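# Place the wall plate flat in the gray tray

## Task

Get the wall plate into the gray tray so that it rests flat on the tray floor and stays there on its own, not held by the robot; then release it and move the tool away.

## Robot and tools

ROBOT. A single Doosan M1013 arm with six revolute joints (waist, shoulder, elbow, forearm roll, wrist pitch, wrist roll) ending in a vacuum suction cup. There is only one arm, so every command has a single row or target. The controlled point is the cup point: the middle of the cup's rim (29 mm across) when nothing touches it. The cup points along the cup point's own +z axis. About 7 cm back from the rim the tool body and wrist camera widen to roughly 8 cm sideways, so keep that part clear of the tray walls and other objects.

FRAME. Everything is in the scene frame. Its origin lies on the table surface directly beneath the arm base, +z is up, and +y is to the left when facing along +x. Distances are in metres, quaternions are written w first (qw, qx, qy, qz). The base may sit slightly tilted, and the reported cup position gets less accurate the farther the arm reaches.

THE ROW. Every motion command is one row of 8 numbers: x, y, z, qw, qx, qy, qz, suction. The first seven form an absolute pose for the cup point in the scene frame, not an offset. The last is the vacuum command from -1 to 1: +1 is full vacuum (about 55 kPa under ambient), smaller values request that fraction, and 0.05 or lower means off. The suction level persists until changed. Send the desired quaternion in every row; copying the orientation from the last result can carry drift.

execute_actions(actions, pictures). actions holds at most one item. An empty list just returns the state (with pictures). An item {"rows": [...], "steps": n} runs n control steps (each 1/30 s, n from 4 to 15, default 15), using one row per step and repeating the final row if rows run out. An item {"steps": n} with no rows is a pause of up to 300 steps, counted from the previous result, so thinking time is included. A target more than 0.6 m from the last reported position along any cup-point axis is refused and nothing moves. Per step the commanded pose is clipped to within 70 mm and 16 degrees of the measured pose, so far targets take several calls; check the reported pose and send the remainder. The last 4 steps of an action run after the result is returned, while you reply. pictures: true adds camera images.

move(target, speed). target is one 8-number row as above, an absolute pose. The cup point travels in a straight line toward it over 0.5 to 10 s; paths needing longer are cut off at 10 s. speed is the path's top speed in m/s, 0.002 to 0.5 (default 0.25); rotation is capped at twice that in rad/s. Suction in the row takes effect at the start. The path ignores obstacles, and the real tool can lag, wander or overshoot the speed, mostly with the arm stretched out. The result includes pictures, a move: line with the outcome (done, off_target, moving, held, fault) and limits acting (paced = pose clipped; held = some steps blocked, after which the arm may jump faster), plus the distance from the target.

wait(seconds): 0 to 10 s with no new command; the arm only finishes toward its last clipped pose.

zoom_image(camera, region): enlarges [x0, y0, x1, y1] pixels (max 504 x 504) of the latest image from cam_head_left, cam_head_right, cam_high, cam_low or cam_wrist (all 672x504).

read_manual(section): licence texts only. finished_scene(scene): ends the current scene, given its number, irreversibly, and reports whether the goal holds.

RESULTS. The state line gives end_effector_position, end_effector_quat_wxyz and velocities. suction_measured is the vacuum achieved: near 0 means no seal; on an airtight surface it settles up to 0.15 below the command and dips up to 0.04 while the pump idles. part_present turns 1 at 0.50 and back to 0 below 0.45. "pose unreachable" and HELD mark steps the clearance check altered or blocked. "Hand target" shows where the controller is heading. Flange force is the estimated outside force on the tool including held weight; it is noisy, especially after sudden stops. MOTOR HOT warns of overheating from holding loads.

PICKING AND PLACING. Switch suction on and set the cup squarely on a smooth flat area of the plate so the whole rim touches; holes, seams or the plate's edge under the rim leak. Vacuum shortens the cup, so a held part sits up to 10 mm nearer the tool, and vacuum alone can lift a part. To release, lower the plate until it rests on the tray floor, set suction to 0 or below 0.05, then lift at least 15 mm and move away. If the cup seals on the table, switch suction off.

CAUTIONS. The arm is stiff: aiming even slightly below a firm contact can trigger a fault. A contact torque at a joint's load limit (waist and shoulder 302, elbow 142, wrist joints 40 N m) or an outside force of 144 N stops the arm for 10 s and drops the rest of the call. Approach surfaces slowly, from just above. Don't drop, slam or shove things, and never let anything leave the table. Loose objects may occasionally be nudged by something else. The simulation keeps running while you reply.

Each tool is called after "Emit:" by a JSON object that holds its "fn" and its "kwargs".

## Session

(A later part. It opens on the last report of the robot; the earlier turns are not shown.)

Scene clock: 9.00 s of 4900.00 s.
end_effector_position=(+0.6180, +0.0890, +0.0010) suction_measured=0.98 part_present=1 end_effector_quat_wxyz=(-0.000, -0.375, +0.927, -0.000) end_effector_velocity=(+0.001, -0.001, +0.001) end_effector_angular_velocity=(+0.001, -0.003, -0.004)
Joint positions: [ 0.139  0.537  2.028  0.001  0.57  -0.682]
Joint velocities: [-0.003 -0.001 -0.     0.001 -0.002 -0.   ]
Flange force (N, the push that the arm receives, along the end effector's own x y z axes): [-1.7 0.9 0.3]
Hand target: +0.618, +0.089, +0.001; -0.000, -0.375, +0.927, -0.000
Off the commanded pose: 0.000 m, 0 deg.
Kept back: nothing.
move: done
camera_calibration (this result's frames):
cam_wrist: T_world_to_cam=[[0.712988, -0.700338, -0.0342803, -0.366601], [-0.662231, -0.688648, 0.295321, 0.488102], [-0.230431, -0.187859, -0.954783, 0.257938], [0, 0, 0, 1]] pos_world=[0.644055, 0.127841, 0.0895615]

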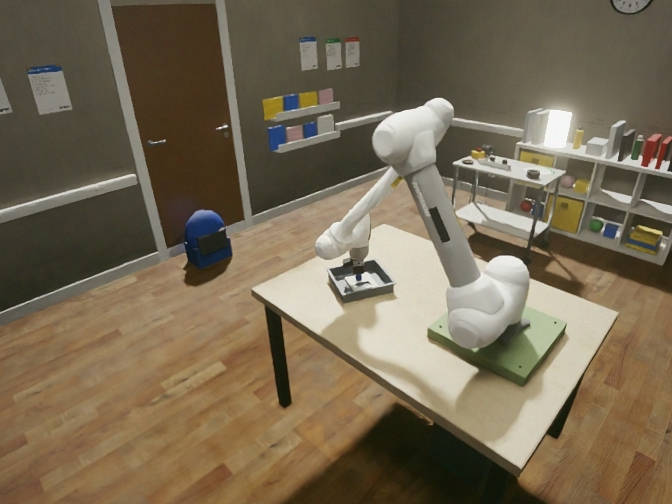

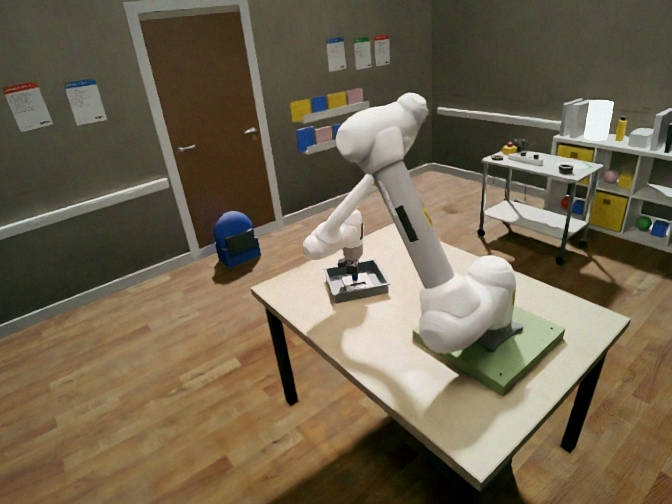

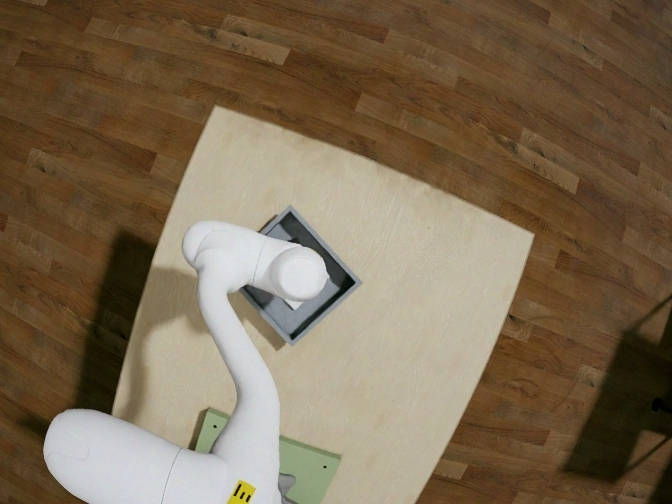

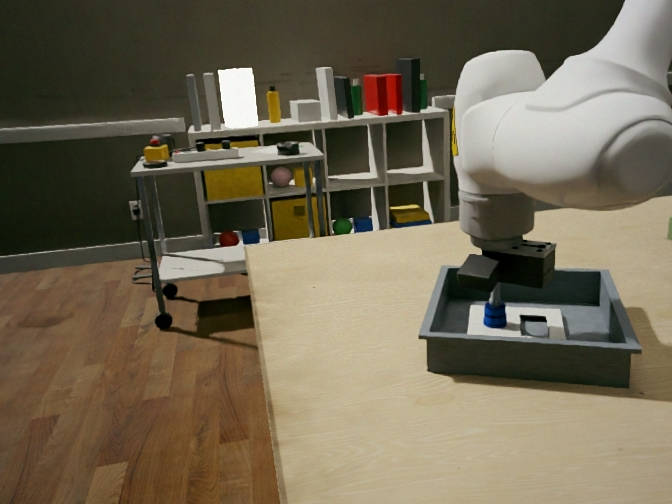

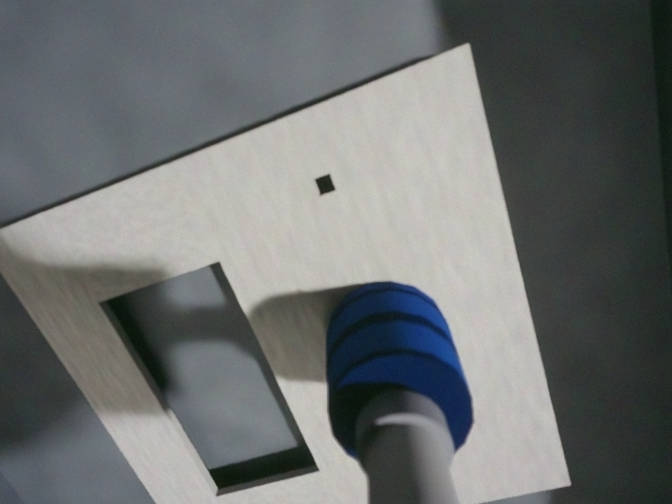

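Nearly touching; release.

Emit:
{"fn": "execute_actions", "kwargs": {"actions": [{"rows":[[0.618,0.089,0.0,0,-0.375,0.927,0,1],[0.618,0.089,0.0,0,-0.375,0.927,0,1],[0.618,0.089,0.0,0,-0.375,0.927,0,1],[0.618,0.089,0.0,0,-0.375,0.927,0,1],[0.618,0.089,0.0,0,-0.375,0.927,0,1],[0.618,0.089,0.0,0,-0.375,0.927,0,0]],"steps":15}]}}

Emit:
{"fn": "move", "kwargs": {"target": [0.618,0.089,0.2,0,-0.375,0.927,0,0], "speed": 0.25}}

Scene clock: 9.53 s of 4900.00 s.
end_effector_position=(+0.6180, +0.0890, +0.0000) suction_measured=0.00 part_present=0 end_effector_quat_wxyz=(+0.000, -0.375, +0.927, -0.000) end_effector_velocity=(-0.000, +0.001, -0.000) end_effector_angular_velocity=(-0.000, +0.000, +0.002)
Joint positions: [ 0.139  0.538  2.028  0.001  0.569 -0.682]
Joint velocities: [ 0.002  0.    -0.    -0.    -0.    -0.   ]
Flange force (N, the push that the arm receives, along the end effector's own x y z axes): [-2.2 0.1 -6.1]
Steps of this call (steps 1 to 5: nothing new was sent; steps 6 to 16: the first 11 steps of this action). Readings (end_effector_position | what the end effector reports):
6: (+0.6180, +0.0890, +0.0009) | suction_measured=0.99 part_present=1
7: (+0.6180, +0.0890, +0.0004) | suction_measured=0.99 part_present=1
9: (+0.6180, +0.0890, +0.0000) | suction_measured=1.00 part_present=1
13: (+0.6180, +0.0890, +0.0000) | suction_measured=0.00 part_present=0
16: the state above

Scene clock: 10.90 s of 4900.00 s.
end_effector_position=(+0.6184, +0.0891, +0.1996) suction_measured=0.00 part_present=0 end_effector_quat_wxyz=(-0.000, -0.375, +0.927, +0.000) end_effector_velocity=(+0.000, -0.000, +0.001) end_effector_angular_velocity=(+0.000, -0.001, -0.000)
Joint positions: [ 0.138  0.281  1.927  0.001  0.927 -0.683]
Joint velocities: [-0.    -0.001 -0.001  0.     0.     0.   ]
Flange force (N, the push that the arm receives, along the end effector's own x y z axes): [-4.9 0.5 0.2]
Hand target: +0.618, +0.089, +0.200; +0.000, -0.375, +0.927, +0.000
Off your previous action's commanded pose: 0.000 m, 0 deg at its last step (step 4 of this call).
Off the commanded pose: 0.001 m, 0 deg.
Kept back: nothing.
move: done
camera_calibration (this result's frames):
cam_wrist: T_world_to_cam=[[0.713187, -0.70012, -0.0345935, -0.360145], [-0.661973, -0.688917, 0.29527, 0.429708], [-0.230557, -0.187683, -0.954787, 0.447769], [0, 0, 0, 1]] pos_world=[0.644542, 0.127927, 0.288185]

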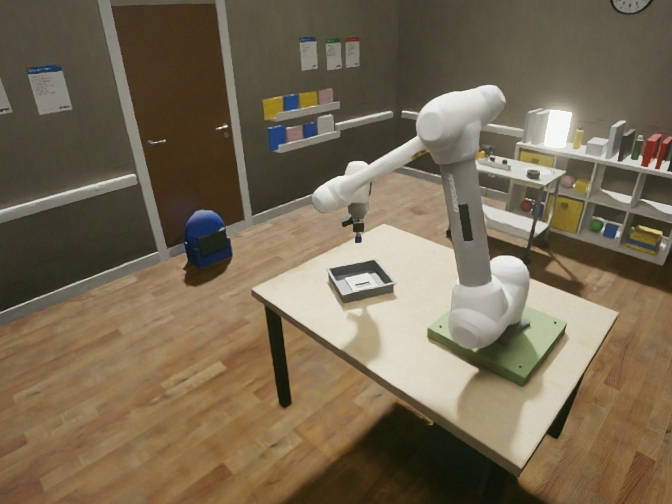

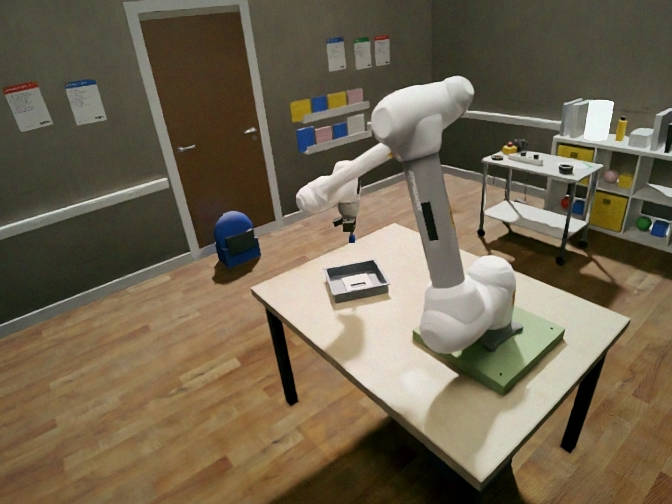

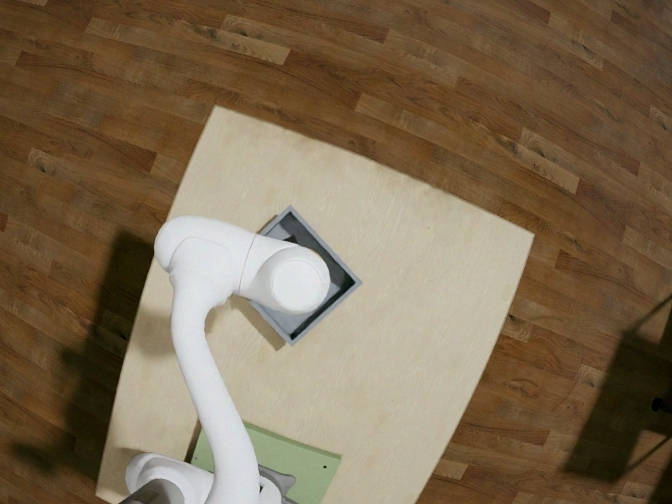

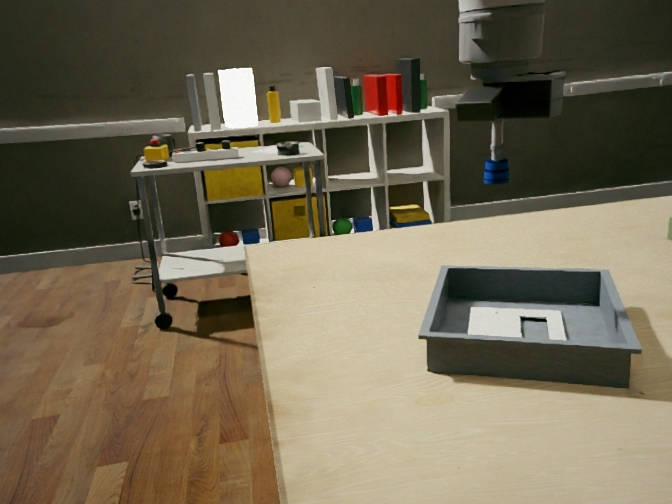

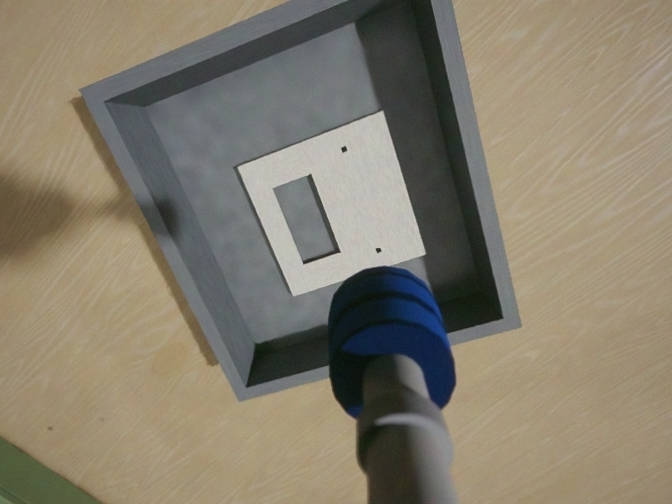

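Emit:
{"fn": "finished_scene", "kwargs": {"scene": 2}}

The scene is finished: the task was done.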